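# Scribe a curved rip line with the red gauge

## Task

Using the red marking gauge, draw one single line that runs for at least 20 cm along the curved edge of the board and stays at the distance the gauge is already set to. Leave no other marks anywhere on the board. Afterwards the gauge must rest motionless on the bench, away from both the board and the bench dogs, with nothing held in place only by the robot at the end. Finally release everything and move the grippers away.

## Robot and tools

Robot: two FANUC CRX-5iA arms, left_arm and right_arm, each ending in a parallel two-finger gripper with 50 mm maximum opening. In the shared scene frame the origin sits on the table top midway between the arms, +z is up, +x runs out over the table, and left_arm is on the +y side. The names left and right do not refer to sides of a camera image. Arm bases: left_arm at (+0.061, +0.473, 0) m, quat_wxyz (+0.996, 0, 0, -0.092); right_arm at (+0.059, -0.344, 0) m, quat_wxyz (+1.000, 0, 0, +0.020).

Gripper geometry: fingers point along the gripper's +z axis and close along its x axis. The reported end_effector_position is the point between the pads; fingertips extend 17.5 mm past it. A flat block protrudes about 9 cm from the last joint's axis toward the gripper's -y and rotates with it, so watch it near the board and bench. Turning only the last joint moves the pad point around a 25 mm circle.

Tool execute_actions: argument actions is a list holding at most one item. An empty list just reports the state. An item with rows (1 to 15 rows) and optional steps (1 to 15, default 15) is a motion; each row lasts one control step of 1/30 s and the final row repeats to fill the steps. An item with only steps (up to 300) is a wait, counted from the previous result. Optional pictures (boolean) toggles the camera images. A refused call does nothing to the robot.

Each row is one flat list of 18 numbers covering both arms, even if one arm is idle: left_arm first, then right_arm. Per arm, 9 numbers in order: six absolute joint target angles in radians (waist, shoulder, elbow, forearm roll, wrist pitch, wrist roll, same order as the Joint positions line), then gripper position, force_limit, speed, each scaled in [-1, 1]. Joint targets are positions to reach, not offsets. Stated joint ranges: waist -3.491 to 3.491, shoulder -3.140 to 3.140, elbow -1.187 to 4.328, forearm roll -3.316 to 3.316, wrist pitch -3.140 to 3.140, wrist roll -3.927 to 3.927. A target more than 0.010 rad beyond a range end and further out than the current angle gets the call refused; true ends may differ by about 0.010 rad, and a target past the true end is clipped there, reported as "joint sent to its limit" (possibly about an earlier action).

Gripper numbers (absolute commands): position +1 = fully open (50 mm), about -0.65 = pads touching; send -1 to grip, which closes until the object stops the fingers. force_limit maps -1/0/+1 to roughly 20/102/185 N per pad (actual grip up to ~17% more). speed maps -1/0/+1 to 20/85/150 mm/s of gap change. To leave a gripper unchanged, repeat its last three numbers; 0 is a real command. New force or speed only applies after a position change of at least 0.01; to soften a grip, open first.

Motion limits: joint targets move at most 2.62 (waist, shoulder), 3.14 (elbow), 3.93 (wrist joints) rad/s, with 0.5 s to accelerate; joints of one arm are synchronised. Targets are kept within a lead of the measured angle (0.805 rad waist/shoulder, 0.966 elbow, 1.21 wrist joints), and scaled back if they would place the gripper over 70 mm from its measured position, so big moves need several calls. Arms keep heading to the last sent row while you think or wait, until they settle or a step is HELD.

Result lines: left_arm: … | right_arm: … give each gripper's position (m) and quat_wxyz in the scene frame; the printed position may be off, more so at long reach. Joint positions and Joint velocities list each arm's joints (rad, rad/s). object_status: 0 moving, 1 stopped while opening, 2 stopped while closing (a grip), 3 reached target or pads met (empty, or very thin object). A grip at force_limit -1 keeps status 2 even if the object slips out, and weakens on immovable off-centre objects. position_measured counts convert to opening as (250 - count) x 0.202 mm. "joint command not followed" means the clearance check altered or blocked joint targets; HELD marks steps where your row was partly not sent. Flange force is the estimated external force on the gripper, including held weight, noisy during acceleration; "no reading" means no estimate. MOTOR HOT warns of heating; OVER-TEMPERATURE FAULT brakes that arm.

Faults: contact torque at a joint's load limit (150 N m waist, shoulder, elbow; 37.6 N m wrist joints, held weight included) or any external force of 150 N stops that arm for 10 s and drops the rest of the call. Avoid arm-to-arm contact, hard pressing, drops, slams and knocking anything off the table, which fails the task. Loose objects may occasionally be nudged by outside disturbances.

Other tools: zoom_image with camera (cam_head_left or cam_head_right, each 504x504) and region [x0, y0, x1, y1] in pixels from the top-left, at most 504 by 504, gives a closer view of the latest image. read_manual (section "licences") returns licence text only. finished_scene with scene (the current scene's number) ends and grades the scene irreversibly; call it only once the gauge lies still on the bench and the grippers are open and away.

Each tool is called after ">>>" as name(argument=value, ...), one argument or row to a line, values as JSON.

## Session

>>> execute_actions(
  actions=[],
)

Scene clock: 0.00 s of 4800.00 s.
left_arm: end_effector_position=(+0.1490, +0.1065, +0.1432) position_measured=3 object_status=3 end_effector_quat_wxyz=(+0.052, +0.397, +0.879, +0.258) | right_arm: end_effector_position=(+0.4010, -0.6678, +0.3061) position_measured=3 object_status=3 end_effector_quat_wxyz=(-0.118, -0.345, +0.816, +0.448)
Joint positions: left_arm=[-1.124  0.166 -0.071 -0.407 -1.681  2.057] | right_arm=[-0.698  0.755  0.965 -0.485 -2.681  2.696]
Joint velocities: left_arm=[ 0.001 -0.002  0.     0.     0.    -0.001] | right_arm=[-0.001 -0.001 -0.     0.     0.    -0.001]
Flange force (N, the push that the arm receives, along the gripper's own x y z axes): no reading

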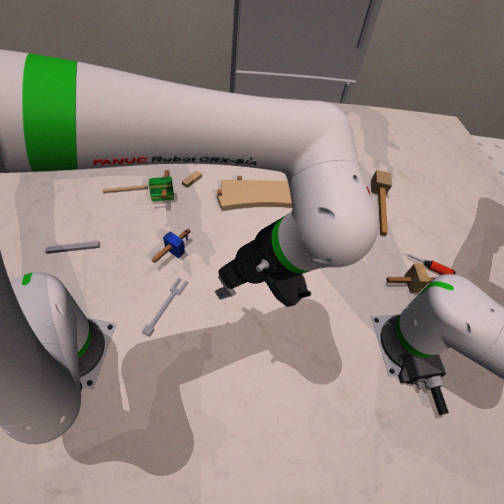

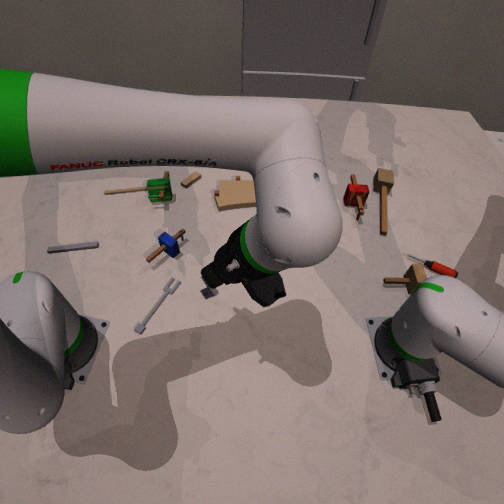

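>>> execute_actions(
  actions=[
    {"rows":[[0.5,0,0.1,0,-1.67,2.057,1,0,0,-0.2,0.1,0,0,-1.47,2.3,1,0,0]]},
  ],
  pictures=false,
)

>>> execute_actions(
  actions=[
    {"steps":60},
  ],
)

>>> zoom_image(
  camera="cam_head_left",
  region=[320,160,400,240],
)

>>> zoom_image(
  camera="cam_head_left",
  region=[206,160,326,230],
)

Scene clock: 10.17 s of 4800.00 s.
left_arm: end_effector_position=(+0.2558, +0.1050, +0.2013) position_measured=3 object_status=3 end_effector_quat_wxyz=(-0.001, +0.209, +0.966, +0.155) | right_arm: end_effector_position=(+0.4768, -0.5906, +0.2436) position_measured=3 object_status=3 end_effector_quat_wxyz=(-0.091, -0.275, +0.939, +0.187)
Joint positions: left_arm=[-0.729  0.097  0.    -0.237 -1.677  2.057] | right_arm=[-0.405  0.37   0.398 -0.2   -1.969  2.463]
Joint velocities: left_arm=[ 0.971 -0.13   0.133  0.313  0.009 -0.   ] | right_arm=[ 0.954 -1.252 -1.84   0.917  2.291 -0.752]
Flange force (N, the push that the arm receives, along the gripper's own x y z axes): left_arm=[0.4 -3.3 -0.4] | right_arm=[-8.7 -5.4 -10.1]
Steps of this call (steps 1 to 90: nothing new was sent; then 6.67 s passed at rest; steps 91 to 105: all 15 steps of this action). Readings (joint positions | what the end effector reports):
91: left_arm=[-1.123 0.166 -0.071 -0.407 -1.681 2.057] | right_arm=[-0.698 0.755 0.965 -0.485 -2.680 2.696] | left_arm position_measured=3 object_status=3 | right_arm position_measured=3 object_status=3
92: left_arm=[-1.119 0.166 -0.070 -0.404 -1.681 2.057] | right_arm=[-0.696 0.751 0.959 -0.482 -2.673 2.694] | left_arm position_measured=3 object_status=3 | right_arm position_measured=3 object_status=3
94: left_arm=[-1.092 0.160 -0.065 -0.391 -1.681 2.057] | right_arm=[-0.679 0.729 0.927 -0.466 -2.633 2.681] | left_arm position_measured=3 object_status=3 | right_arm position_measured=3 object_status=3
98: left_arm=[-0.971 0.136 -0.039 -0.331 -1.679 2.057] | right_arm=[-0.603 0.630 0.781 -0.392 -2.449 2.620] | left_arm position_measured=3 object_status=3 | right_arm position_measured=3 object_status=3
105: the state above

Scene clock: 12.17 s of 4800.00 s.
left_arm: end_effector_position=(+0.5263, +0.4652, +0.3099) position_measured=3 object_status=3 end_effector_quat_wxyz=(+0.000, -0.390, +0.921, -0.000) | right_arm: end_effector_position=(+0.5151, -0.5680, +0.2220) position_measured=3 object_status=3 end_effector_quat_wxyz=(+0.000, -0.281, +0.960, -0.000)
Joint positions: left_arm=[ 0.5   -0.     0.1    0.    -1.67   2.057] | right_arm=[-0.2   0.1  -0.    0.   -1.47  2.3 ]
Joint velocities: left_arm=[ 0.    -0.     0.     0.     0.     0.002] | right_arm=[-0.    -0.     0.     0.001 -0.    -0.001]
Flange force (N, the push that the arm receives, along the gripper's own x y z axes): left_arm=[3.1 1.6 3.3] | right_arm=[0.1 -3.0 -2.3]
Steps of this call (steps 1 to 60: the robot went on to your last target). Readings (joint positions | what the end effector reports):
1: left_arm=[-0.696 0.093 0.004 -0.227 -1.676 2.057] | right_arm=[-0.374 0.328 0.336 -0.169 -1.892 2.438] | left_arm position_measured=3 object_status=3 | right_arm position_measured=3 object_status=3
2: left_arm=[-0.664 0.089 0.009 -0.217 -1.676 2.057] | right_arm=[-0.343 0.288 0.277 -0.139 -1.818 2.414] | left_arm position_measured=3 object_status=3 | right_arm position_measured=3 object_status=3
4: left_arm=[-0.600 0.081 0.016 -0.199 -1.676 2.057] | right_arm=[-0.289 0.218 0.173 -0.087 -1.688 2.371] | left_arm position_measured=3 object_status=3 | right_arm position_measured=3 object_status=3
8: left_arm=[-0.475 0.069 0.029 -0.168 -1.675 2.057] | right_arm=[-0.219 0.125 0.036 -0.018 -1.515 2.315] | left_arm position_measured=3 object_status=3 | right_arm position_measured=3 object_status=3
60: the state above
All arms were judged still, so your last target was given up. Only a new action makes them travel on or press farther. Fingers that are still opening or closing keep moving.

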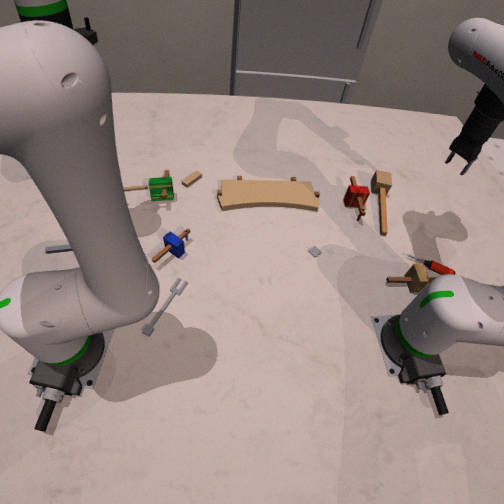

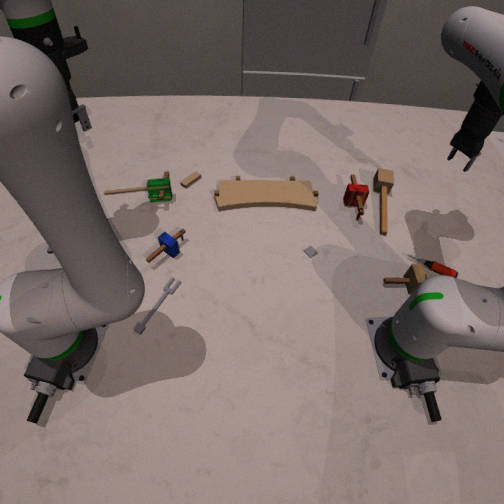

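Region (320, 160, 400, 240) of cam_head_left's 504x504 image, scaled by 6.300, with more detail than that image has.

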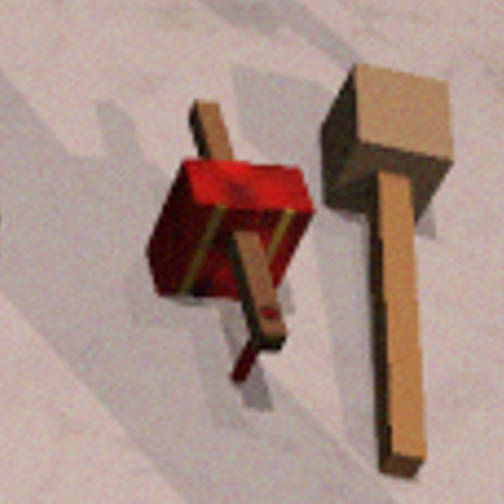

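Region (206, 160, 326, 230) of cam_head_left's 504x504 image, scaled by 4.200, with more detail than that image has; it fills the top 294 rows of this view, and the rest is white.

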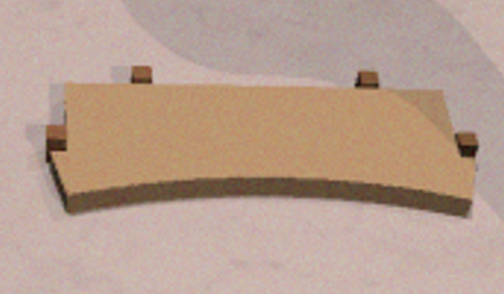

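>>> execute_actions(
  actions=[
    {"rows":[[0.284,0,0,-1.571,1.671,1.571,1,0,0,0.3506,0.2065,-0.1704,0,-1.1939,1.15,1,0,0]]},
  ],
  pictures=false,
)

>>> execute_actions(
  actions=[
    {"steps":75},
  ],
)

>>> zoom_image(
  camera="cam_head_left",
  region=[320,150,400,230],
)

Scene clock: 57.77 s of 4800.00 s.
left_arm: end_effector_position=(+0.6144, +0.6030, +0.2902) position_measured=3 object_status=3 end_effector_quat_wxyz=(+0.206, -0.246, +0.925, +0.206) | right_arm: end_effector_position=(+0.5571, -0.4497, +0.1643) position_measured=3 object_status=3 end_effector_quat_wxyz=(+0.000, -0.143, +0.990, -0.000)
Joint positions: left_arm=[ 0.432 -0.     0.068 -0.436 -1.234  1.903] | right_arm=[ 0.059  0.15  -0.08   0.    -1.34   1.759]
Joint velocities: left_arm=[-0.14  -0.    -0.065 -1.063  1.073 -0.315] | right_arm=[ 0.644  0.124 -0.199 -0.     0.32  -1.335]
Flange force (N, the push that the arm receives, along the gripper's own x y z axes): left_arm=[7.1 1.1 3.3] | right_arm=[-4.0 -4.4 -0.6]
Steps of this call (steps 1 to 90: nothing new was sent; then 42.10 s passed at rest; steps 91 to 105: all 15 steps of this action). Readings (joint positions | what the end effector reports):
91: left_arm=[0.500 -0.000 0.100 -0.000 -1.669 2.057] | right_arm=[-0.200 0.100 -0.000 0.000 -1.470 2.299] | left_arm position_measured=3 object_status=3 | right_arm position_measured=3 object_status=3
92: left_arm=[0.499 -0.000 0.100 -0.007 -1.662 2.054] | right_arm=[-0.196 0.100 -0.001 0.000 -1.468 2.292] | left_arm position_measured=3 object_status=3 | right_arm position_measured=3 object_status=3
94: left_arm=[0.492 -0.000 0.096 -0.048 -1.622 2.038] | right_arm=[-0.177 0.104 -0.007 0.000 -1.458 2.252] | left_arm position_measured=3 object_status=3 | right_arm position_measured=3 object_status=3
98: left_arm=[0.468 -0.000 0.085 -0.188 -1.482 1.984] | right_arm=[-0.095 0.120 -0.033 0.000 -1.417 2.080] | left_arm position_measured=3 object_status=3 | right_arm position_measured=3 object_status=3
105: the state above

Scene clock: 60.27 s of 4800.00 s.
left_arm: end_effector_position=(+0.4906, +0.1880, +0.4403) position_measured=3 object_status=3 end_effector_quat_wxyz=(+0.707, +0.707, +0.002, +0.002) | right_arm: end_effector_position=(+0.5556, -0.3049, +0.1000) position_measured=3 object_status=3 end_effector_quat_wxyz=(-0.000, +0.015, +1.000, -0.000)
Joint positions: left_arm=[ 0.284 -0.     0.    -1.57   1.666  1.571] | right_arm=[ 0.351  0.207 -0.17   0.    -1.194  1.15 ]
Joint velocities: left_arm=[-0.003 -0.001 -0.002 -0.031  0.145 -0.008] | right_arm=[-0.    -0.    -0.    -0.    -0.     0.001]
Flange force (N, the push that the arm receives, along the gripper's own x y z axes): left_arm=[-3.3 0.5 -0.9] | right_arm=[-3.0 -1.6 -2.9]
Steps of this call (steps 1 to 75: the robot went on to your last target). Readings (joint positions | what the end effector reports):
1: left_arm=[0.427 -0.000 0.066 -0.472 -1.197 1.893] | right_arm=[0.081 0.154 -0.087 0.000 -1.329 1.713] | left_arm position_measured=3 object_status=3 | right_arm position_measured=3 object_status=3
2: left_arm=[0.422 -0.000 0.064 -0.508 -1.159 1.882] | right_arm=[0.103 0.158 -0.094 0.000 -1.318 1.668] | left_arm position_measured=3 object_status=3 | right_arm position_measured=3 object_status=3
4: left_arm=[0.413 -0.000 0.060 -0.578 -1.082 1.862] | right_arm=[0.146 0.167 -0.107 0.000 -1.296 1.577] | left_arm position_measured=3 object_status=3 | right_arm position_measured=3 object_status=3
8: left_arm=[0.396 -0.000 0.052 -0.712 -0.919 1.822] | right_arm=[0.233 0.184 -0.134 0.000 -1.253 1.396] | left_arm position_measured=3 object_status=3 | right_arm position_measured=3 object_status=3
75: the state above

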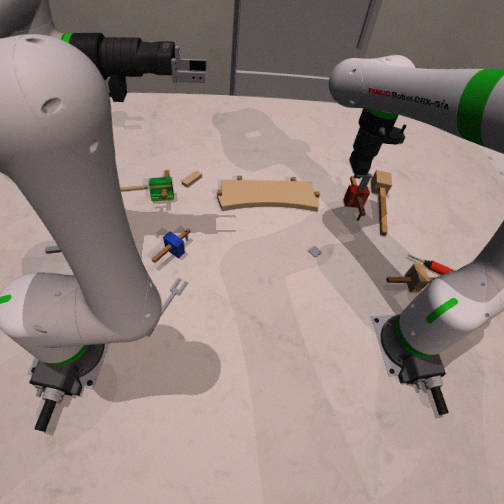

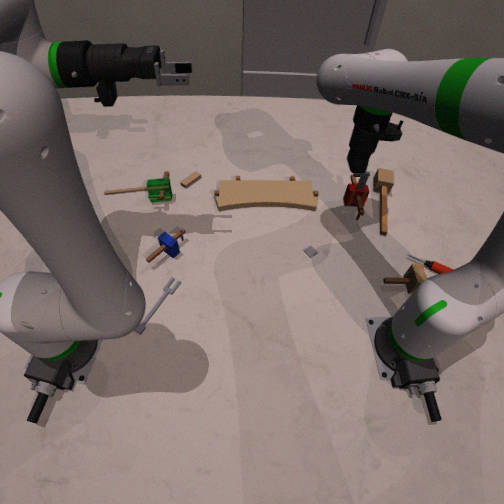

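Region (320, 150, 400, 230) of cam_head_left's 504x504 image, scaled by 6.300, with more detail than that image has.

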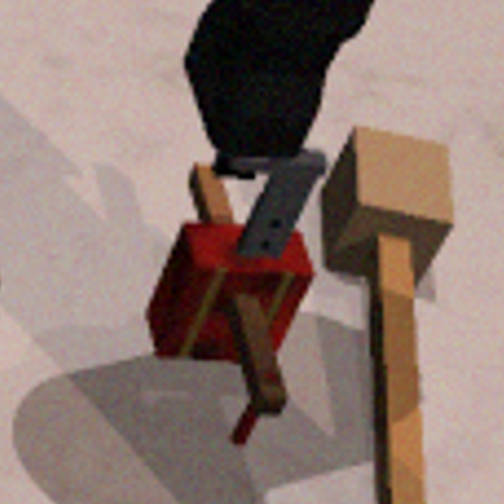

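>>> execute_actions(
  actions=[
    {"rows":[[0.284,0,0,-1.571,1.671,1.571,1,0,0,0.3447,0.194,-0.187,0,-1.19,1.14,1,0,0]],"steps":8},
  ],
  pictures=false,
)

>>> execute_actions(
  actions=[
    {"rows":[[0.284,0,0,-1.571,1.671,1.571,1,0,0,0.3447,0.2279,-0.2308,0,-1.1121,1.14,1,0,0]]},
  ],
)

>>> zoom_image(
  camera="cam_head_left",
  region=[320,150,400,230],
)

Scene clock: 72.37 s of 4800.00 s.
left_arm: end_effector_position=(+0.4887, +0.1881, +0.4399) position_measured=3 object_status=3 end_effector_quat_wxyz=(+0.707, +0.707, -0.000, -0.000) | right_arm: end_effector_position=(+0.5504, -0.3097, +0.0994) position_measured=3 object_status=3 end_effector_quat_wxyz=(-0.000, +0.023, +1.000, -0.000)
Joint positions: left_arm=[ 0.284  0.     0.    -1.571  1.671  1.571] | right_arm=[ 0.345  0.194 -0.186 -0.    -1.19   1.14 ]
Joint velocities: left_arm=[ 0.001 -0.    -0.001  0.     0.    -0.002] | right_arm=[-0.004 -0.006 -0.008  0.001  0.002 -0.004]
Flange force (N, the push that the arm receives, along the gripper's own x y z axes): left_arm=[-4.1 -1.5 0.6] | right_arm=[-0.9 0.2 -2.8]
Steps of this call (steps 1 to 15: the robot went on to your last target; steps 16 to 90: nothing new was sent; then 8.83 s passed at rest; steps 91 to 98: all 8 steps of this action). Readings (joint positions | what the end effector reports):
91: left_arm=[0.284 0.000 0.000 -1.571 1.671 1.571] | right_arm=[0.351 0.206 -0.171 -0.000 -1.194 1.150] | left_arm position_measured=3 object_status=3 | right_arm position_measured=3 object_status=3
92: left_arm=[0.284 0.000 0.000 -1.571 1.671 1.571] | right_arm=[0.350 0.203 -0.176 -0.000 -1.193 1.147] | left_arm position_measured=3 object_status=3 | right_arm position_measured=3 object_status=3
94: left_arm=[0.284 0.000 -0.000 -1.571 1.671 1.571] | right_arm=[0.347 0.197 -0.183 -0.000 -1.191 1.142] | left_arm position_measured=3 object_status=3 | right_arm position_measured=3 object_status=3
98: the state above

Scene clock: 82.63 s of 4800.00 s.
left_arm: end_effector_position=(+0.4887, +0.1881, +0.4399) position_measured=3 object_status=3 end_effector_quat_wxyz=(+0.707, +0.707, -0.000, -0.000) | right_arm: end_effector_position=(+0.5504, -0.3098, +0.0697) position_measured=3 object_status=3 end_effector_quat_wxyz=(-0.000, +0.023, +1.000, +0.000)
Joint positions: left_arm=[ 0.284 -0.    -0.    -1.571  1.671  1.571] | right_arm=[ 0.345  0.224 -0.226 -0.    -1.121  1.14 ]
Joint velocities: left_arm=[-0.002  0.001 -0.     0.001 -0.    -0.001] | right_arm=[-0.     0.     0.001 -0.    -0.     0.   ]
Flange force (N, the push that the arm receives, along the gripper's own x y z axes): left_arm=[-0.7 -0.6 0.7] | right_arm=[-4.3 0.4 -29.5]
FORCE FAULT: contact force on the right arm reached its limit, and that arm stopped for 10 seconds. The contact can be on any part of that arm, not only on its tool. That arm's remaining commands of this call were not run. That arm holds still and accepts commands again. Move the arm away from the contact; if what it grips holds it there, let go first. Pushing or pulling that hard again can fault the arm again.
The stop of the right arm began at step 8 of this call (marked STOPPED below). From that step on that arm followed nothing that you had sent. 8 of its steps, steps kept back included, did not run and will not run. Nothing is kept back now, and the robot has no last target.
Steps of this call (steps 1 to 15: all 15 steps of this action; steps 16 to 308: the stop continued). Readings (joint positions | what the end effector reports):
1: left_arm=[0.284 0.000 -0.000 -1.571 1.671 1.571] | right_arm=[0.345 0.194 -0.187 -0.000 -1.189 1.140] | left_arm position_measured=3 object_status=3 | right_arm position_measured=3 object_status=3
2: left_arm=[0.284 0.000 -0.000 -1.571 1.671 1.571] | right_arm=[0.345 0.197 -0.191 -0.000 -1.182 1.140] | left_arm position_measured=3 object_status=3 | right_arm position_measured=3 object_status=3
4: left_arm=[0.284 0.000 -0.000 -1.571 1.671 1.571] | right_arm=[0.345 0.213 -0.211 -0.000 -1.147 1.140] | left_arm position_measured=3 object_status=3 | right_arm position_measured=3 object_status=3
8: left_arm=[0.284 0.000 -0.000 -1.571 1.671 1.571] | right_arm=[0.345 0.224 -0.226 -0.000 -1.121 1.140] | left_arm position_measured=3 object_status=3 | right_arm position_measured=3 object_status=3 STOPPED (the right arm)
308: the state above

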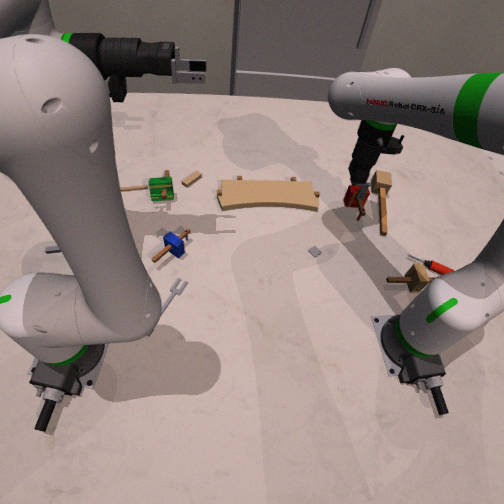

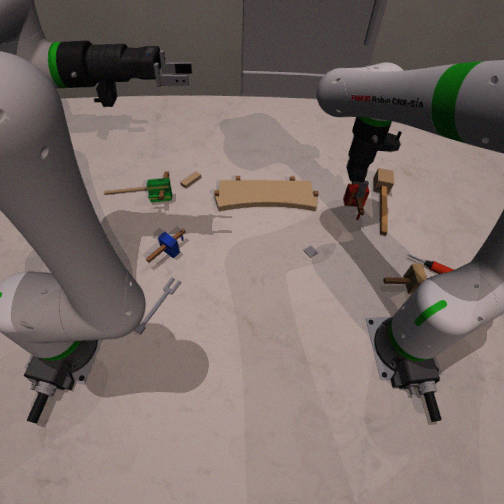

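Region (320, 150, 400, 230) of cam_head_left's 504x504 image, scaled by 6.300, with more detail than that image has.

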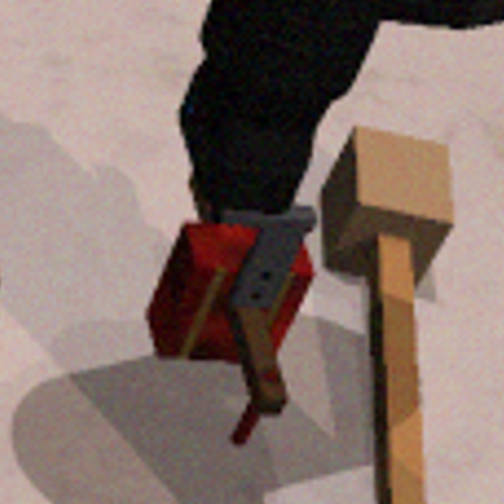

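>>> execute_actions(
  actions=[
    {"rows":[[0.284,0,0,-1.571,1.671,1.571,1,0,0,0.3447,0.2218,-0.2229,0,-1.1261,1.14,1,0,0]],"steps":8},
  ],
  pictures=false,
)

>>> execute_actions(
  actions=[
    {"rows":[[0.284,0,0,-1.571,1.671,1.571,1,0,0,0.3447,0.2218,-0.2229,0,-1.1261,1.14,-1,-0.4,-0.5]]},
  ],
  pictures=false,
)

>>> execute_actions(
  actions=[
    {"steps":8},
  ],
  pictures=false,
)

>>> execute_actions(
  actions=[
    {"rows":[[0.284,0,0,-1.571,1.671,1.571,1,0,0,0.3447,0.13,-0.03,0,-1.41,1.14,-1,-0.4,-0.5]]},
  ],
)

Scene clock: 94.30 s of 4800.00 s.
left_arm: end_effector_position=(+0.4887, +0.1881, +0.4399) position_measured=3 object_status=3 end_effector_quat_wxyz=(+0.707, +0.707, -0.000, -0.000) | right_arm: end_effector_position=(+0.5504, -0.3098, +0.0719) position_measured=3 object_status=3 end_effector_quat_wxyz=(-0.000, +0.023, +1.000, +0.000)
Joint positions: left_arm=[ 0.284 -0.    -0.    -1.571  1.671  1.571] | right_arm=[ 0.345  0.222 -0.223 -0.    -1.126  1.14 ]
Joint velocities: left_arm=[-0. -0. -0.  0.  0. -0.] | right_arm=[-0.    -0.001  0.002 -0.001 -0.004 -0.001]
Flange force (N, the push that the arm receives, along the gripper's own x y z axes): left_arm=[-3.3 -0.9 -0.1] | right_arm=[-1.4 -1.7 -2.4]
Steps of this call (steps 1 to 90: nothing new was sent; then 8.40 s passed at rest; steps 91 to 98: all 8 steps of this action). Readings (joint positions | what the end effector reports):
91: left_arm=[0.284 0.000 -0.000 -1.571 1.671 1.571] | right_arm=[0.345 0.224 -0.226 -0.000 -1.121 1.140] | left_arm position_measured=3 object_status=3 | right_arm position_measured=3 object_status=3
92: left_arm=[0.284 0.000 -0.000 -1.571 1.671 1.571] | right_arm=[0.345 0.224 -0.225 -0.000 -1.123 1.140] | left_arm position_measured=3 object_status=3 | right_arm position_measured=3 object_status=3
94: left_arm=[0.284 0.000 -0.000 -1.571 1.671 1.571] | right_arm=[0.345 0.223 -0.224 -0.000 -1.125 1.140] | left_arm position_measured=3 object_status=3 | right_arm position_measured=3 object_status=3
98: the state above

Scene clock: 94.80 s of 4800.00 s.
left_arm: end_effector_position=(+0.4887, +0.1881, +0.4399) position_measured=3 object_status=3 end_effector_quat_wxyz=(+0.707, +0.707, -0.000, -0.000) | right_arm: end_effector_position=(+0.5504, -0.3098, +0.0720) position_measured=86 object_status=0 end_effector_quat_wxyz=(-0.000, +0.023, +1.000, +0.000)
Joint positions: left_arm=[ 0.284 -0.    -0.    -1.571  1.671  1.571] | right_arm=[ 0.345  0.222 -0.223 -0.    -1.126  1.14 ]
Joint velocities: left_arm=[-0. -0.  0.  0.  0. -0.] | right_arm=[ 0.    -0.     0.     0.     0.    -0.001]
Flange force (N, the push that the arm receives, along the gripper's own x y z axes): left_arm=[-4.8 -1.6 1.6] | right_arm=[-2.6 -1.9 -1.9]
Steps of this call (steps 1 to 15: all 15 steps of this action). Readings (joint positions | what the end effector reports):
1: left_arm=[0.284 -0.000 -0.000 -1.571 1.671 1.571] | right_arm=[0.345 0.222 -0.223 -0.000 -1.126 1.140] | left_arm position_measured=3 object_status=3 | right_arm position_measured=10 object_status=0
2: left_arm=[0.284 -0.000 -0.000 -1.571 1.671 1.571] | right_arm=[0.345 0.222 -0.223 -0.000 -1.126 1.140] | left_arm position_measured=3 object_status=3 | right_arm position_measured=18 object_status=0
4: left_arm=[0.284 -0.000 -0.000 -1.571 1.671 1.571] | right_arm=[0.345 0.222 -0.223 -0.000 -1.126 1.140] | left_arm position_measured=3 object_status=3 | right_arm position_measured=36 object_status=0
8: left_arm=[0.284 0.000 -0.000 -1.571 1.671 1.571] | right_arm=[0.345 0.222 -0.223 -0.000 -1.126 1.140] | left_arm position_measured=3 object_status=3 | right_arm position_measured=70 object_status=0
15: the state above

Scene clock: 95.07 s of 4800.00 s.
left_arm: end_effector_position=(+0.4887, +0.1881, +0.4399) position_measured=3 object_status=3 end_effector_quat_wxyz=(+0.707, +0.707, -0.000, -0.000) | right_arm: end_effector_position=(+0.5504, -0.3098, +0.0720) position_measured=86 object_status=2 end_effector_quat_wxyz=(-0.000, +0.023, +1.000, -0.000)
Joint positions: left_arm=[ 0.284  0.    -0.    -1.571  1.671  1.571] | right_arm=[ 0.345  0.222 -0.223 -0.    -1.126  1.14 ]
Joint velocities: left_arm=[-0.     0.001  0.001 -0.    -0.    -0.001] | right_arm=[-0.001  0.     0.     0.    -0.002  0.   ]
Flange force (N, the push that the arm receives, along the gripper's own x y z axes): left_arm=[-1.5 -0.2 -0.4] | right_arm=[-2.3 -1.1 -1.6]
Steps of this call (steps 1 to 8: the robot went on to your last target). Readings (joint positions | what the end effector reports):
1: left_arm=[0.284 -0.000 -0.000 -1.571 1.671 1.571] | right_arm=[0.345 0.222 -0.223 -0.000 -1.126 1.140] | left_arm position_measured=3 object_status=3 | right_arm position_measured=86 object_status=2
2: left_arm=[0.284 -0.000 -0.000 -1.571 1.671 1.571] | right_arm=[0.345 0.222 -0.223 -0.000 -1.126 1.140] | left_arm position_measured=3 object_status=3 | right_arm position_measured=86 object_status=2
4: left_arm=[0.284 -0.000 -0.000 -1.571 1.671 1.571] | right_arm=[0.345 0.222 -0.223 -0.000 -1.126 1.140] | left_arm position_measured=3 object_status=3 | right_arm position_measured=86 object_status=2
8: the state above

Scene clock: 95.57 s of 4800.00 s.
left_arm: end_effector_position=(+0.4887, +0.1881, +0.4399) position_measured=3 object_status=3 end_effector_quat_wxyz=(+0.707, +0.707, -0.000, -0.000) | right_arm: end_effector_position=(+0.5501, -0.3101, +0.1941) position_measured=86 object_status=2 end_effector_quat_wxyz=(+0.000, +0.023, +1.000, +0.000)
Joint positions: left_arm=[ 0.284 -0.    -0.    -1.571  1.671  1.571] | right_arm=[ 0.345  0.131 -0.031  0.    -1.408  1.14 ]
Joint velocities: left_arm=[ 0.    -0.    -0.    -0.001 -0.     0.001] | right_arm=[-0.    -0.006  0.018 -0.    -0.026  0.001]
Flange force (N, the push that the arm receives, along the gripper's own x y z axes): left_arm=[-1.9 -0.1 0.6] | right_arm=[-3.4 -1.0 -4.2]
Steps of this call (steps 1 to 15: all 15 steps of this action). Readings (joint positions | what the end effector reports):
1: left_arm=[0.284 -0.000 -0.000 -1.571 1.671 1.571] | right_arm=[0.345 0.222 -0.222 -0.000 -1.127 1.140] | left_arm position_measured=3 object_status=3 | right_arm position_measured=86 object_status=2
2: left_arm=[0.284 -0.000 0.000 -1.571 1.671 1.571] | right_arm=[0.345 0.219 -0.218 -0.000 -1.134 1.140] | left_arm position_measured=3 object_status=3 | right_arm position_measured=86 object_status=2
4: left_arm=[0.284 0.000 -0.000 -1.571 1.671 1.571] | right_arm=[0.345 0.206 -0.190 -0.000 -1.174 1.140] | left_arm position_measured=3 object_status=3 | right_arm position_measured=86 object_status=2
8: left_arm=[0.284 -0.000 -0.000 -1.571 1.671 1.571] | right_arm=[0.345 0.164 -0.101 0.000 -1.305 1.140] | left_arm position_measured=3 object_status=3 | right_arm position_measured=86 object_status=2
15: the state above

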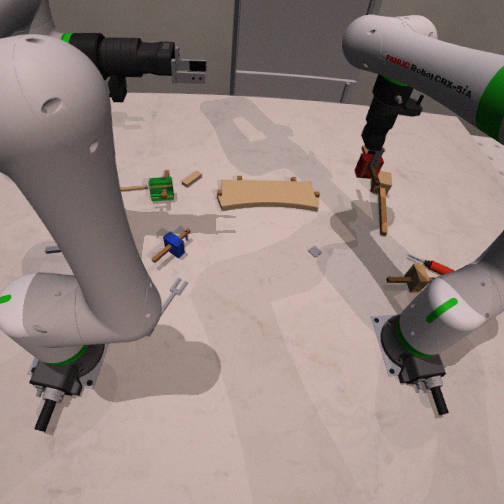

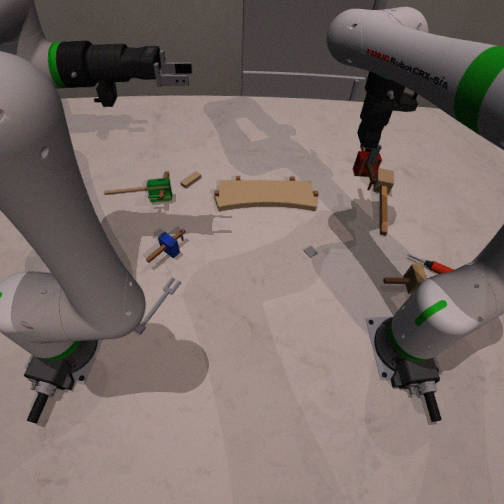

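>>> execute_actions(
  actions=[
    {"rows":[[0.284,0,0,-1.571,1.671,1.571,1,0,0,0.06,0,0,-1.571,-1.471,1.571,-1,-0.4,-0.5]]},
  ],
  pictures=false,
)

>>> execute_actions(
  actions=[
    {"steps":45},
  ],
  pictures=false,
)

>>> execute_actions(
  actions=[
    {"rows":[[0.164,0,0,-1.571,1.551,1.571,1,0,0,0.06,0,0,-1.571,-1.471,1.571,-1,-0.4,-0.5]]},
  ],
)

>>> zoom_image(
  camera="cam_head_left",
  region=[170,20,300,130],
)

>>> zoom_image(
  camera="cam_head_right",
  region=[155,20,285,130],
)

Scene clock: 111.63 s of 4800.00 s.
left_arm: end_effector_position=(+0.4887, +0.1881, +0.4399) position_measured=3 object_status=3 end_effector_quat_wxyz=(+0.707, +0.707, -0.000, -0.000) | right_arm: end_effector_position=(+0.4966, -0.1861, +0.1902) position_measured=86 object_status=2 end_effector_quat_wxyz=(-0.052, +0.027, +0.965, +0.257)
Joint positions: left_arm=[ 0.284  0.    -0.    -1.571  1.671  1.571] | right_arm=[ 0.236  0.08  -0.019 -0.532 -1.433  1.304]
Joint velocities: left_arm=[-0.001  0.     0.    -0.001 -0.     0.001] | right_arm=[-0.211 -0.096  0.023 -1.235 -0.044  0.317]
Flange force (N, the push that the arm receives, along the gripper's own x y z axes): left_arm=[-3.4 -0.4 1.1] | right_arm=[-0.8 -6.2 -0.4]
Steps of this call (steps 1 to 15: the robot went on to your last target; steps 16 to 90: nothing new was sent; then 12.57 s passed at rest; steps 91 to 105: all 15 steps of this action). Readings (joint positions | what the end effector reports):
91: left_arm=[0.284 -0.000 -0.000 -1.571 1.671 1.571] | right_arm=[0.345 0.130 -0.030 -0.001 -1.410 1.140] | left_arm position_measured=3 object_status=3 | right_arm position_measured=86 object_status=2
92: left_arm=[0.284 -0.000 -0.000 -1.571 1.671 1.571] | right_arm=[0.343 0.129 -0.030 -0.008 -1.410 1.142] | left_arm position_measured=3 object_status=3 | right_arm position_measured=86 object_status=2
94: left_arm=[0.284 0.000 -0.000 -1.571 1.671 1.571] | right_arm=[0.334 0.125 -0.029 -0.048 -1.412 1.157] | left_arm position_measured=3 object_status=3 | right_arm position_measured=86 object_status=2
98: left_arm=[0.284 0.000 -0.000 -1.571 1.671 1.571] | right_arm=[0.294 0.107 -0.025 -0.222 -1.421 1.217] | left_arm position_measured=3 object_status=3 | right_arm position_measured=86 object_status=2
105: the state above

Scene clock: 113.13 s of 4800.00 s.
left_arm: end_effector_position=(+0.4887, +0.1881, +0.4399) position_measured=3 object_status=3 end_effector_quat_wxyz=(+0.707, +0.707, -0.000, -0.000) | right_arm: end_effector_position=(+0.4873, +0.0271, +0.4401) position_measured=86 object_status=2 end_effector_quat_wxyz=(+0.000, -0.000, +0.707, +0.707)
Joint positions: left_arm=[ 0.284  0.    -0.    -1.571  1.671  1.571] | right_arm=[ 0.06   0.     0.    -1.571 -1.471  1.571]
Joint velocities: left_arm=[ 0.     0.001  0.    -0.001 -0.     0.001] | right_arm=[-0.     0.001  0.    -0.     0.     0.002]
Flange force (N, the push that the arm receives, along the gripper's own x y z axes): left_arm=[-4.7 0.2 0.2] | right_arm=[-3.4 0.8 -0.6]
Steps of this call (steps 1 to 45: the robot went on to your last target). Readings (joint positions | what the end effector reports):
1: left_arm=[0.284 -0.000 -0.000 -1.571 1.671 1.571] | right_arm=[0.229 0.077 -0.018 -0.574 -1.435 1.315] | left_arm position_measured=3 object_status=3 | right_arm position_measured=86 object_status=2
2: left_arm=[0.284 0.000 -0.000 -1.571 1.671 1.571] | right_arm=[0.222 0.074 -0.017 -0.616 -1.436 1.326] | left_arm position_measured=3 object_status=3 | right_arm position_measured=86 object_status=2
4: left_arm=[0.284 -0.000 -0.000 -1.571 1.671 1.571] | right_arm=[0.208 0.068 -0.016 -0.698 -1.439 1.347] | left_arm position_measured=3 object_status=3 | right_arm position_measured=86 object_status=2
8: left_arm=[0.284 -0.000 -0.000 -1.571 1.671 1.571] | right_arm=[0.181 0.055 -0.013 -0.859 -1.445 1.388] | left_arm position_measured=3 object_status=3 | right_arm position_measured=86 object_status=2
45: the state above
All arms were judged still, so your last target was given up. Only a new action makes them travel on or press farther. Fingers that are still opening or closing keep moving.

Scene clock: 113.63 s of 4800.00 s.
left_arm: end_effector_position=(+0.4908, +0.1367, +0.4399) position_measured=3 object_status=3 end_effector_quat_wxyz=(+0.707, +0.707, -0.000, -0.000) | right_arm: end_effector_position=(+0.4873, +0.0271, +0.4401) position_measured=86 object_status=2 end_effector_quat_wxyz=(+0.000, -0.000, +0.707, +0.707)
Joint positions: left_arm=[ 0.164 -0.    -0.    -1.571  1.551  1.571] | right_arm=[ 0.06  -0.     0.    -1.571 -1.471  1.571]
Joint velocities: left_arm=[-0.001 -0.002  0.     0.    -0.002 -0.001] | right_arm=[-0.     0.001  0.    -0.001  0.     0.001]
Flange force (N, the push that the arm receives, along the gripper's own x y z axes): left_arm=[-3.0 -1.6 0.6] | right_arm=[-3.0 0.4 -0.6]
Steps of this call (steps 1 to 15: all 15 steps of this action). Readings (joint positions | what the end effector reports):
1: left_arm=[0.283 -0.000 -0.000 -1.571 1.671 1.571] | right_arm=[0.060 0.000 -0.000 -1.571 -1.471 1.571] | left_arm position_measured=3 object_status=3 | right_arm position_measured=86 object_status=2
2: left_arm=[0.279 -0.000 -0.000 -1.571 1.666 1.571] | right_arm=[0.060 0.000 0.000 -1.571 -1.471 1.571] | left_arm position_measured=3 object_status=3 | right_arm position_measured=86 object_status=2
4: left_arm=[0.252 -0.000 -0.000 -1.571 1.639 1.571] | right_arm=[0.060 0.000 -0.000 -1.571 -1.471 1.571] | left_arm position_measured=3 object_status=3 | right_arm position_measured=86 object_status=2
8: left_arm=[0.178 -0.000 -0.000 -1.571 1.565 1.571] | right_arm=[0.060 -0.000 -0.000 -1.571 -1.471 1.571] | left_arm position_measured=3 object_status=3 | right_arm position_measured=86 object_status=2
15: the state above

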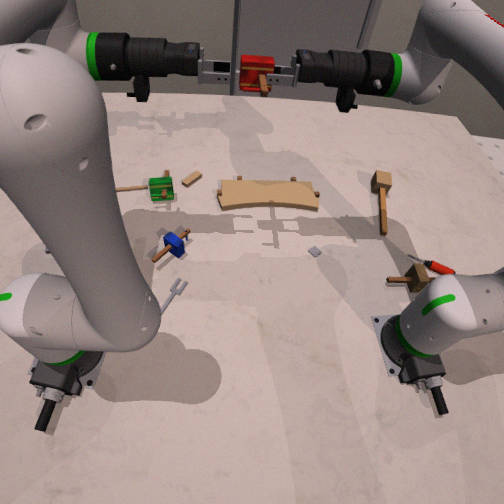

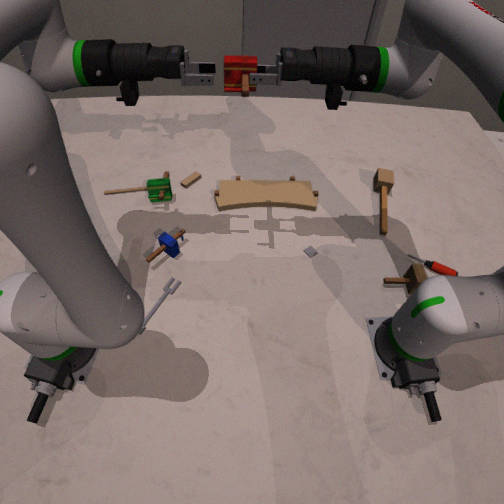

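Region (170, 20, 300, 130) of cam_head_left's 504x504 image, scaled by 3.877, with more detail than that image has; it fills the top 426 rows of this view, and the rest is white.

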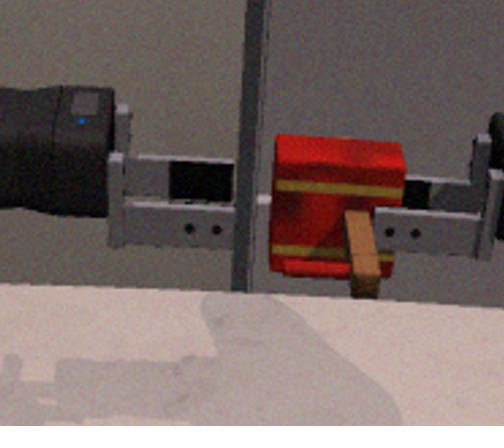

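Region (155, 20, 285, 130) of cam_head_right's 504x504 image, scaled by 3.877, with more detail than that image has; it fills the top 426 rows of this view, and the rest is white.

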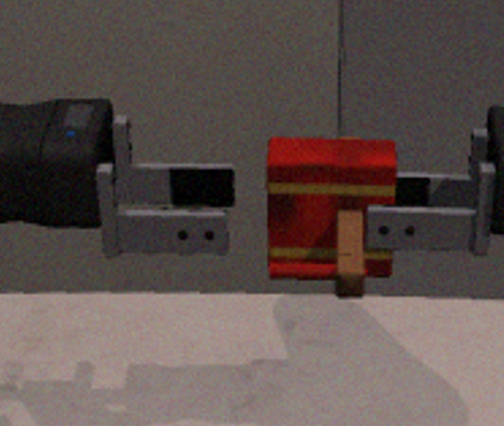

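>>> execute_actions(
  actions=[
    {"rows":[[0.1165,0,0,-1.571,1.5035,1.571,1,0,0,0.06,0,0,-1.571,-1.471,1.571,-1,-0.4,-0.5]]},
  ],
)

>>> zoom_image(
  camera="cam_head_left",
  region=[190,30,300,110],
)

>>> execute_actions(
  actions=[
    {"rows":[[0.108,0,0,-1.571,1.495,1.571,1,0,0,0.06,0,0,-1.571,-1.471,1.571,-1,-0.4,-0.5]]},
  ],
  pictures=false,
)

Scene clock: 125.77 s of 4800.00 s.
left_arm: end_effector_position=(+0.4899, +0.1162, +0.4400) position_measured=3 object_status=3 end_effector_quat_wxyz=(+0.707, +0.707, -0.000, -0.000) | right_arm: end_effector_position=(+0.4873, +0.0271, +0.4401) position_measured=86 object_status=2 end_effector_quat_wxyz=(+0.000, -0.000, +0.707, +0.707)
Joint positions: left_arm=[ 0.117  0.    -0.    -1.571  1.504  1.571] | right_arm=[ 0.06  -0.     0.    -1.571 -1.471  1.571]
Joint velocities: left_arm=[ 0.001 -0.001  0.     0.    -0.001  0.001] | right_arm=[-0. -0.  0.  0. -0.  0.]
Flange force (N, the push that the arm receives, along the gripper's own x y z axes): left_arm=[-2.5 -1.2 -1.6] | right_arm=[-1.8 0.9 0.3]
Steps of this call (steps 1 to 15: the robot went on to your last target; steps 16 to 90: nothing new was sent; then 8.63 s passed at rest; steps 91 to 105: all 15 steps of this action). Readings (joint positions | what the end effector reports):
91: left_arm=[0.163 -0.000 -0.000 -1.571 1.550 1.571] | right_arm=[0.060 -0.000 -0.000 -1.571 -1.471 1.571] | left_arm position_measured=3 object_status=3 | right_arm position_measured=86 object_status=2
92: left_arm=[0.159 0.000 -0.000 -1.571 1.546 1.571] | right_arm=[0.060 -0.000 0.000 -1.571 -1.471 1.571] | left_arm position_measured=3 object_status=3 | right_arm position_measured=86 object_status=2
94: left_arm=[0.137 0.000 -0.000 -1.571 1.524 1.571] | right_arm=[0.060 -0.000 -0.000 -1.571 -1.471 1.571] | left_arm position_measured=3 object_status=3 | right_arm position_measured=86 object_status=2
98: left_arm=[0.118 0.000 -0.000 -1.571 1.505 1.571] | right_arm=[0.060 -0.000 0.000 -1.571 -1.471 1.571] | left_arm position_measured=3 object_status=3 | right_arm position_measured=86 object_status=2
105: the state above

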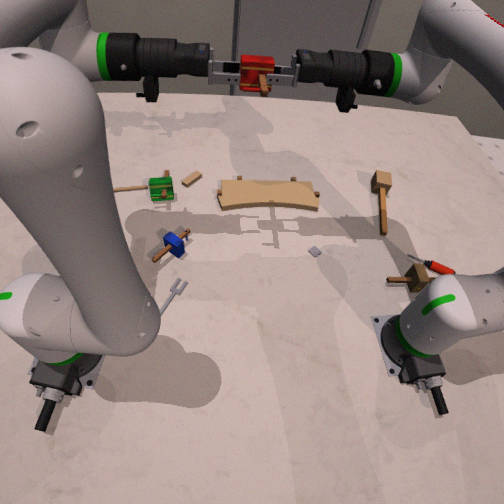

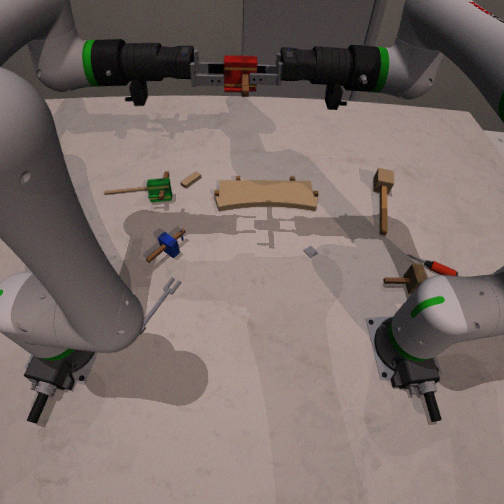

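Region (190, 30, 300, 110) of cam_head_left's 504x504 image, scaled by 4.582, with more detail than that image has; it fills the top 367 rows of this view, and the rest is white.

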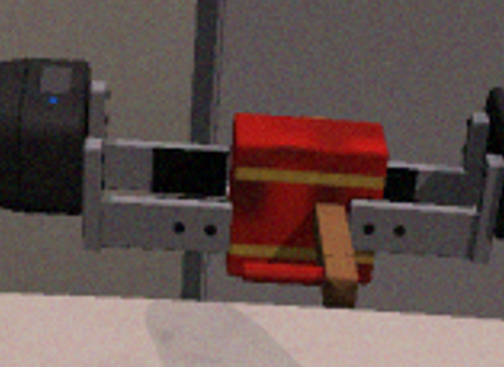

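Scene clock: 126.27 s of 4800.00 s.
left_arm: end_effector_position=(+0.4896, +0.1125, +0.4400) position_measured=3 object_status=3 end_effector_quat_wxyz=(+0.707, +0.707, -0.000, -0.000) | right_arm: end_effector_position=(+0.4873, +0.0271, +0.4401) position_measured=86 object_status=2 end_effector_quat_wxyz=(+0.000, -0.000, +0.707, +0.707)
Joint positions: left_arm=[ 0.108  0.    -0.    -1.571  1.495  1.571] | right_arm=[ 0.06  -0.     0.    -1.571 -1.471  1.571]
Joint velocities: left_arm=[ 0.001 -0.002 -0.001  0.    -0.    -0.   ] | right_arm=[ 0.     0.     0.001  0.001 -0.    -0.001]
Flange force (N, the push that the arm receives, along the gripper's own x y z axes): left_arm=[-1.9 -0.2 0.9] | right_arm=[-2.7 0.4 -0.7]
Steps of this call (steps 1 to 15: all 15 steps of this action). Readings (joint positions | what the end effector reports):
1: left_arm=[0.116 0.000 -0.000 -1.571 1.503 1.571] | right_arm=[0.060 -0.000 0.000 -1.571 -1.471 1.571] | left_arm position_measured=3 object_status=3 | right_arm position_measured=86 object_status=2
2: left_arm=[0.114 0.000 -0.000 -1.571 1.500 1.571] | right_arm=[0.060 0.000 0.000 -1.571 -1.471 1.571] | left_arm position_measured=3 object_status=3 | right_arm position_measured=86 object_status=2
4: left_arm=[0.110 0.000 -0.000 -1.571 1.497 1.571] | right_arm=[0.060 -0.000 0.000 -1.571 -1.471 1.571] | left_arm position_measured=3 object_status=3 | right_arm position_measured=86 object_status=2
8: left_arm=[0.108 0.000 -0.000 -1.571 1.495 1.571] | right_arm=[0.060 0.000 -0.000 -1.571 -1.471 1.571] | left_arm position_measured=3 object_status=3 | right_arm position_measured=86 object_status=2
15: the state above

Straddles. Advance, then close softly to measure offset.

>>> execute_actions(
  actions=[
    {"rows":[[0.049,0,0,-1.571,1.436,1.571,1,0,0,0.06,0,0,-1.571,-1.471,1.571,-1,-0.4,-0.5]]},
  ],
  pictures=false,
)

>>> execute_actions(
  actions=[
    {"rows":[[0.049,0,0,-1.571,1.436,1.571,0.55,-1,-1,0.06,0,0,-1.571,-1.471,1.571,-1,-0.4,-0.5]]},
  ],
  pictures=false,
)

>>> execute_actions(
  actions=[
    {"steps":15},
  ],
)

>>> zoom_image(
  camera="cam_head_left",
  region=[190,30,300,110],
)

Scene clock: 135.53 s of 4800.00 s.
left_arm: end_effector_position=(+0.4870, +0.0873, +0.4399) position_measured=3 object_status=3 end_effector_quat_wxyz=(+0.707, +0.707, -0.000, -0.000) | right_arm: end_effector_position=(+0.4873, +0.0271, +0.4401) position_measured=86 object_status=2 end_effector_quat_wxyz=(+0.000, -0.000, +0.707, +0.707)
Joint positions: left_arm=[ 0.049  0.    -0.    -1.571  1.436  1.571] | right_arm=[ 0.06  -0.     0.    -1.571 -1.471  1.571]
Joint velocities: left_arm=[-0.001 -0.002  0.    -0.001 -0.001  0.001] | right_arm=[-0.     0.    -0.001  0.     0.001  0.002]
Flange force (N, the push that the arm receives, along the gripper's own x y z axes): left_arm=[-0.9 -1.9 0.6] | right_arm=[-2.1 0.4 -0.6]
Steps of this call (steps 1 to 15: the robot went on to your last target; steps 16 to 90: nothing new was sent; then 5.77 s passed at rest; steps 91 to 105: all 15 steps of this action). Readings (joint positions | what the end effector reports):
91: left_arm=[0.107 0.000 -0.000 -1.571 1.494 1.571] | right_arm=[0.060 -0.000 0.000 -1.571 -1.471 1.571] | left_arm position_measured=3 object_status=3 | right_arm position_measured=86 object_status=2
92: left_arm=[0.103 0.000 -0.000 -1.571 1.490 1.571] | right_arm=[0.060 -0.000 0.000 -1.571 -1.471 1.571] | left_arm position_measured=3 object_status=3 | right_arm position_measured=86 object_status=2
94: left_arm=[0.078 0.000 -0.000 -1.571 1.465 1.571] | right_arm=[0.060 -0.000 0.000 -1.571 -1.471 1.571] | left_arm position_measured=3 object_status=3 | right_arm position_measured=86 object_status=2
98: left_arm=[0.051 0.000 -0.000 -1.571 1.438 1.571] | right_arm=[0.060 -0.000 0.000 -1.571 -1.471 1.571] | left_arm position_measured=3 object_status=3 | right_arm position_measured=86 object_status=2
105: the state above

Scene clock: 136.03 s of 4800.00 s.
left_arm: end_effector_position=(+0.4869, +0.0873, +0.4399) position_measured=52 object_status=0 end_effector_quat_wxyz=(+0.707, +0.707, -0.000, -0.000) | right_arm: end_effector_position=(+0.4873, +0.0271, +0.4401) position_measured=86 object_status=2 end_effector_quat_wxyz=(+0.000, -0.000, +0.707, +0.707)
Joint positions: left_arm=[ 0.049  0.    -0.    -1.571  1.436  1.571] | right_arm=[ 0.06  -0.     0.    -1.571 -1.471  1.571]
Joint velocities: left_arm=[-0.     0.001  0.001 -0.001  0.     0.001] | right_arm=[-0.    -0.    -0.     0.    -0.001 -0.001]
Flange force (N, the push that the arm receives, along the gripper's own x y z axes): left_arm=[-1.4 -1.0 0.2] | right_arm=[-2.1 -0.2 -0.9]
Steps of this call (steps 1 to 15: all 15 steps of this action). Readings (joint positions | what the end effector reports):
1: left_arm=[0.049 0.000 -0.000 -1.571 1.436 1.571] | right_arm=[0.060 -0.000 0.000 -1.571 -1.471 1.571] | left_arm position_measured=6 object_status=0 | right_arm position_measured=86 object_status=2
2: left_arm=[0.049 0.000 -0.000 -1.571 1.436 1.571] | right_arm=[0.060 -0.000 0.000 -1.571 -1.471 1.571] | left_arm position_measured=9 object_status=0 | right_arm position_measured=86 object_status=2
4: left_arm=[0.049 0.000 -0.000 -1.571 1.436 1.571] | right_arm=[0.060 -0.000 0.000 -1.571 -1.471 1.571] | left_arm position_measured=15 object_status=0 | right_arm position_measured=86 object_status=2
8: left_arm=[0.049 0.000 -0.000 -1.571 1.436 1.571] | right_arm=[0.060 -0.000 0.000 -1.571 -1.471 1.571] | left_arm position_measured=29 object_status=0 | right_arm position_measured=86 object_status=2
15: the state above

Scene clock: 136.53 s of 4800.00 s.
left_arm: end_effector_position=(+0.4870, +0.0873, +0.4399) position_measured=70 object_status=3 end_effector_quat_wxyz=(+0.707, +0.707, -0.000, -0.000) | right_arm: end_effector_position=(+0.4872, +0.0271, +0.4401) position_measured=86 object_status=2 end_effector_quat_wxyz=(+0.000, -0.000, +0.707, +0.707)
Joint positions: left_arm=[ 0.049  0.    -0.    -1.571  1.436  1.571] | right_arm=[ 0.06  -0.     0.    -1.571 -1.471  1.571]
Joint velocities: left_arm=[-0.001  0.002  0.     0.002 -0.     0.001] | right_arm=[ 0. -0.  0. -0. -0.  0.]
Flange force (N, the push that the arm receives, along the gripper's own x y z axes): left_arm=[-0.7 -1.0 0.2] | right_arm=[-1.8 0.7 -1.0]
Steps of this call (steps 1 to 15: the robot went on to your last target). Readings (joint positions | what the end effector reports):
1: left_arm=[0.049 0.000 -0.000 -1.571 1.436 1.571] | right_arm=[0.060 -0.000 -0.000 -1.571 -1.471 1.571] | left_arm position_measured=55 object_status=0 | right_arm position_measured=86 object_status=2
2: left_arm=[0.049 0.000 -0.000 -1.571 1.436 1.571] | right_arm=[0.060 -0.000 0.000 -1.571 -1.471 1.571] | left_arm position_measured=58 object_status=0 | right_arm position_measured=86 object_status=2
4: left_arm=[0.049 0.000 -0.000 -1.571 1.436 1.571] | right_arm=[0.060 0.000 -0.000 -1.571 -1.471 1.571] | left_arm position_measured=65 object_status=0 | right_arm position_measured=86 object_status=2
8: left_arm=[0.049 0.000 -0.000 -1.571 1.436 1.571] | right_arm=[0.060 -0.000 0.000 -1.571 -1.471 1.571] | left_arm position_measured=70 object_status=0 | right_arm position_measured=86 object_status=2
15: the state above
All arms were judged still, so your last target was given up. Only a new action makes them travel on or press farther. Fingers that are still opening or closing keep moving.

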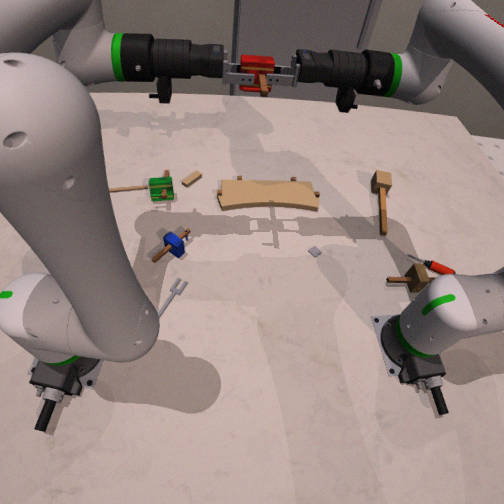

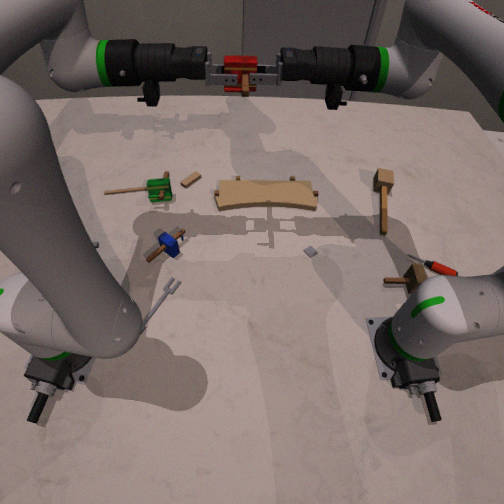

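Region (190, 30, 300, 110) of cam_head_left's 504x504 image, scaled by 4.582, with more detail than that image has; it fills the top 367 rows of this view, and the rest is white.

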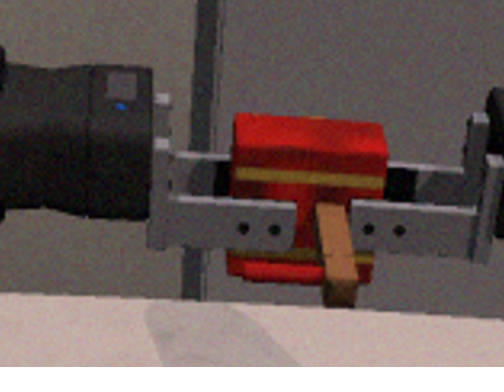

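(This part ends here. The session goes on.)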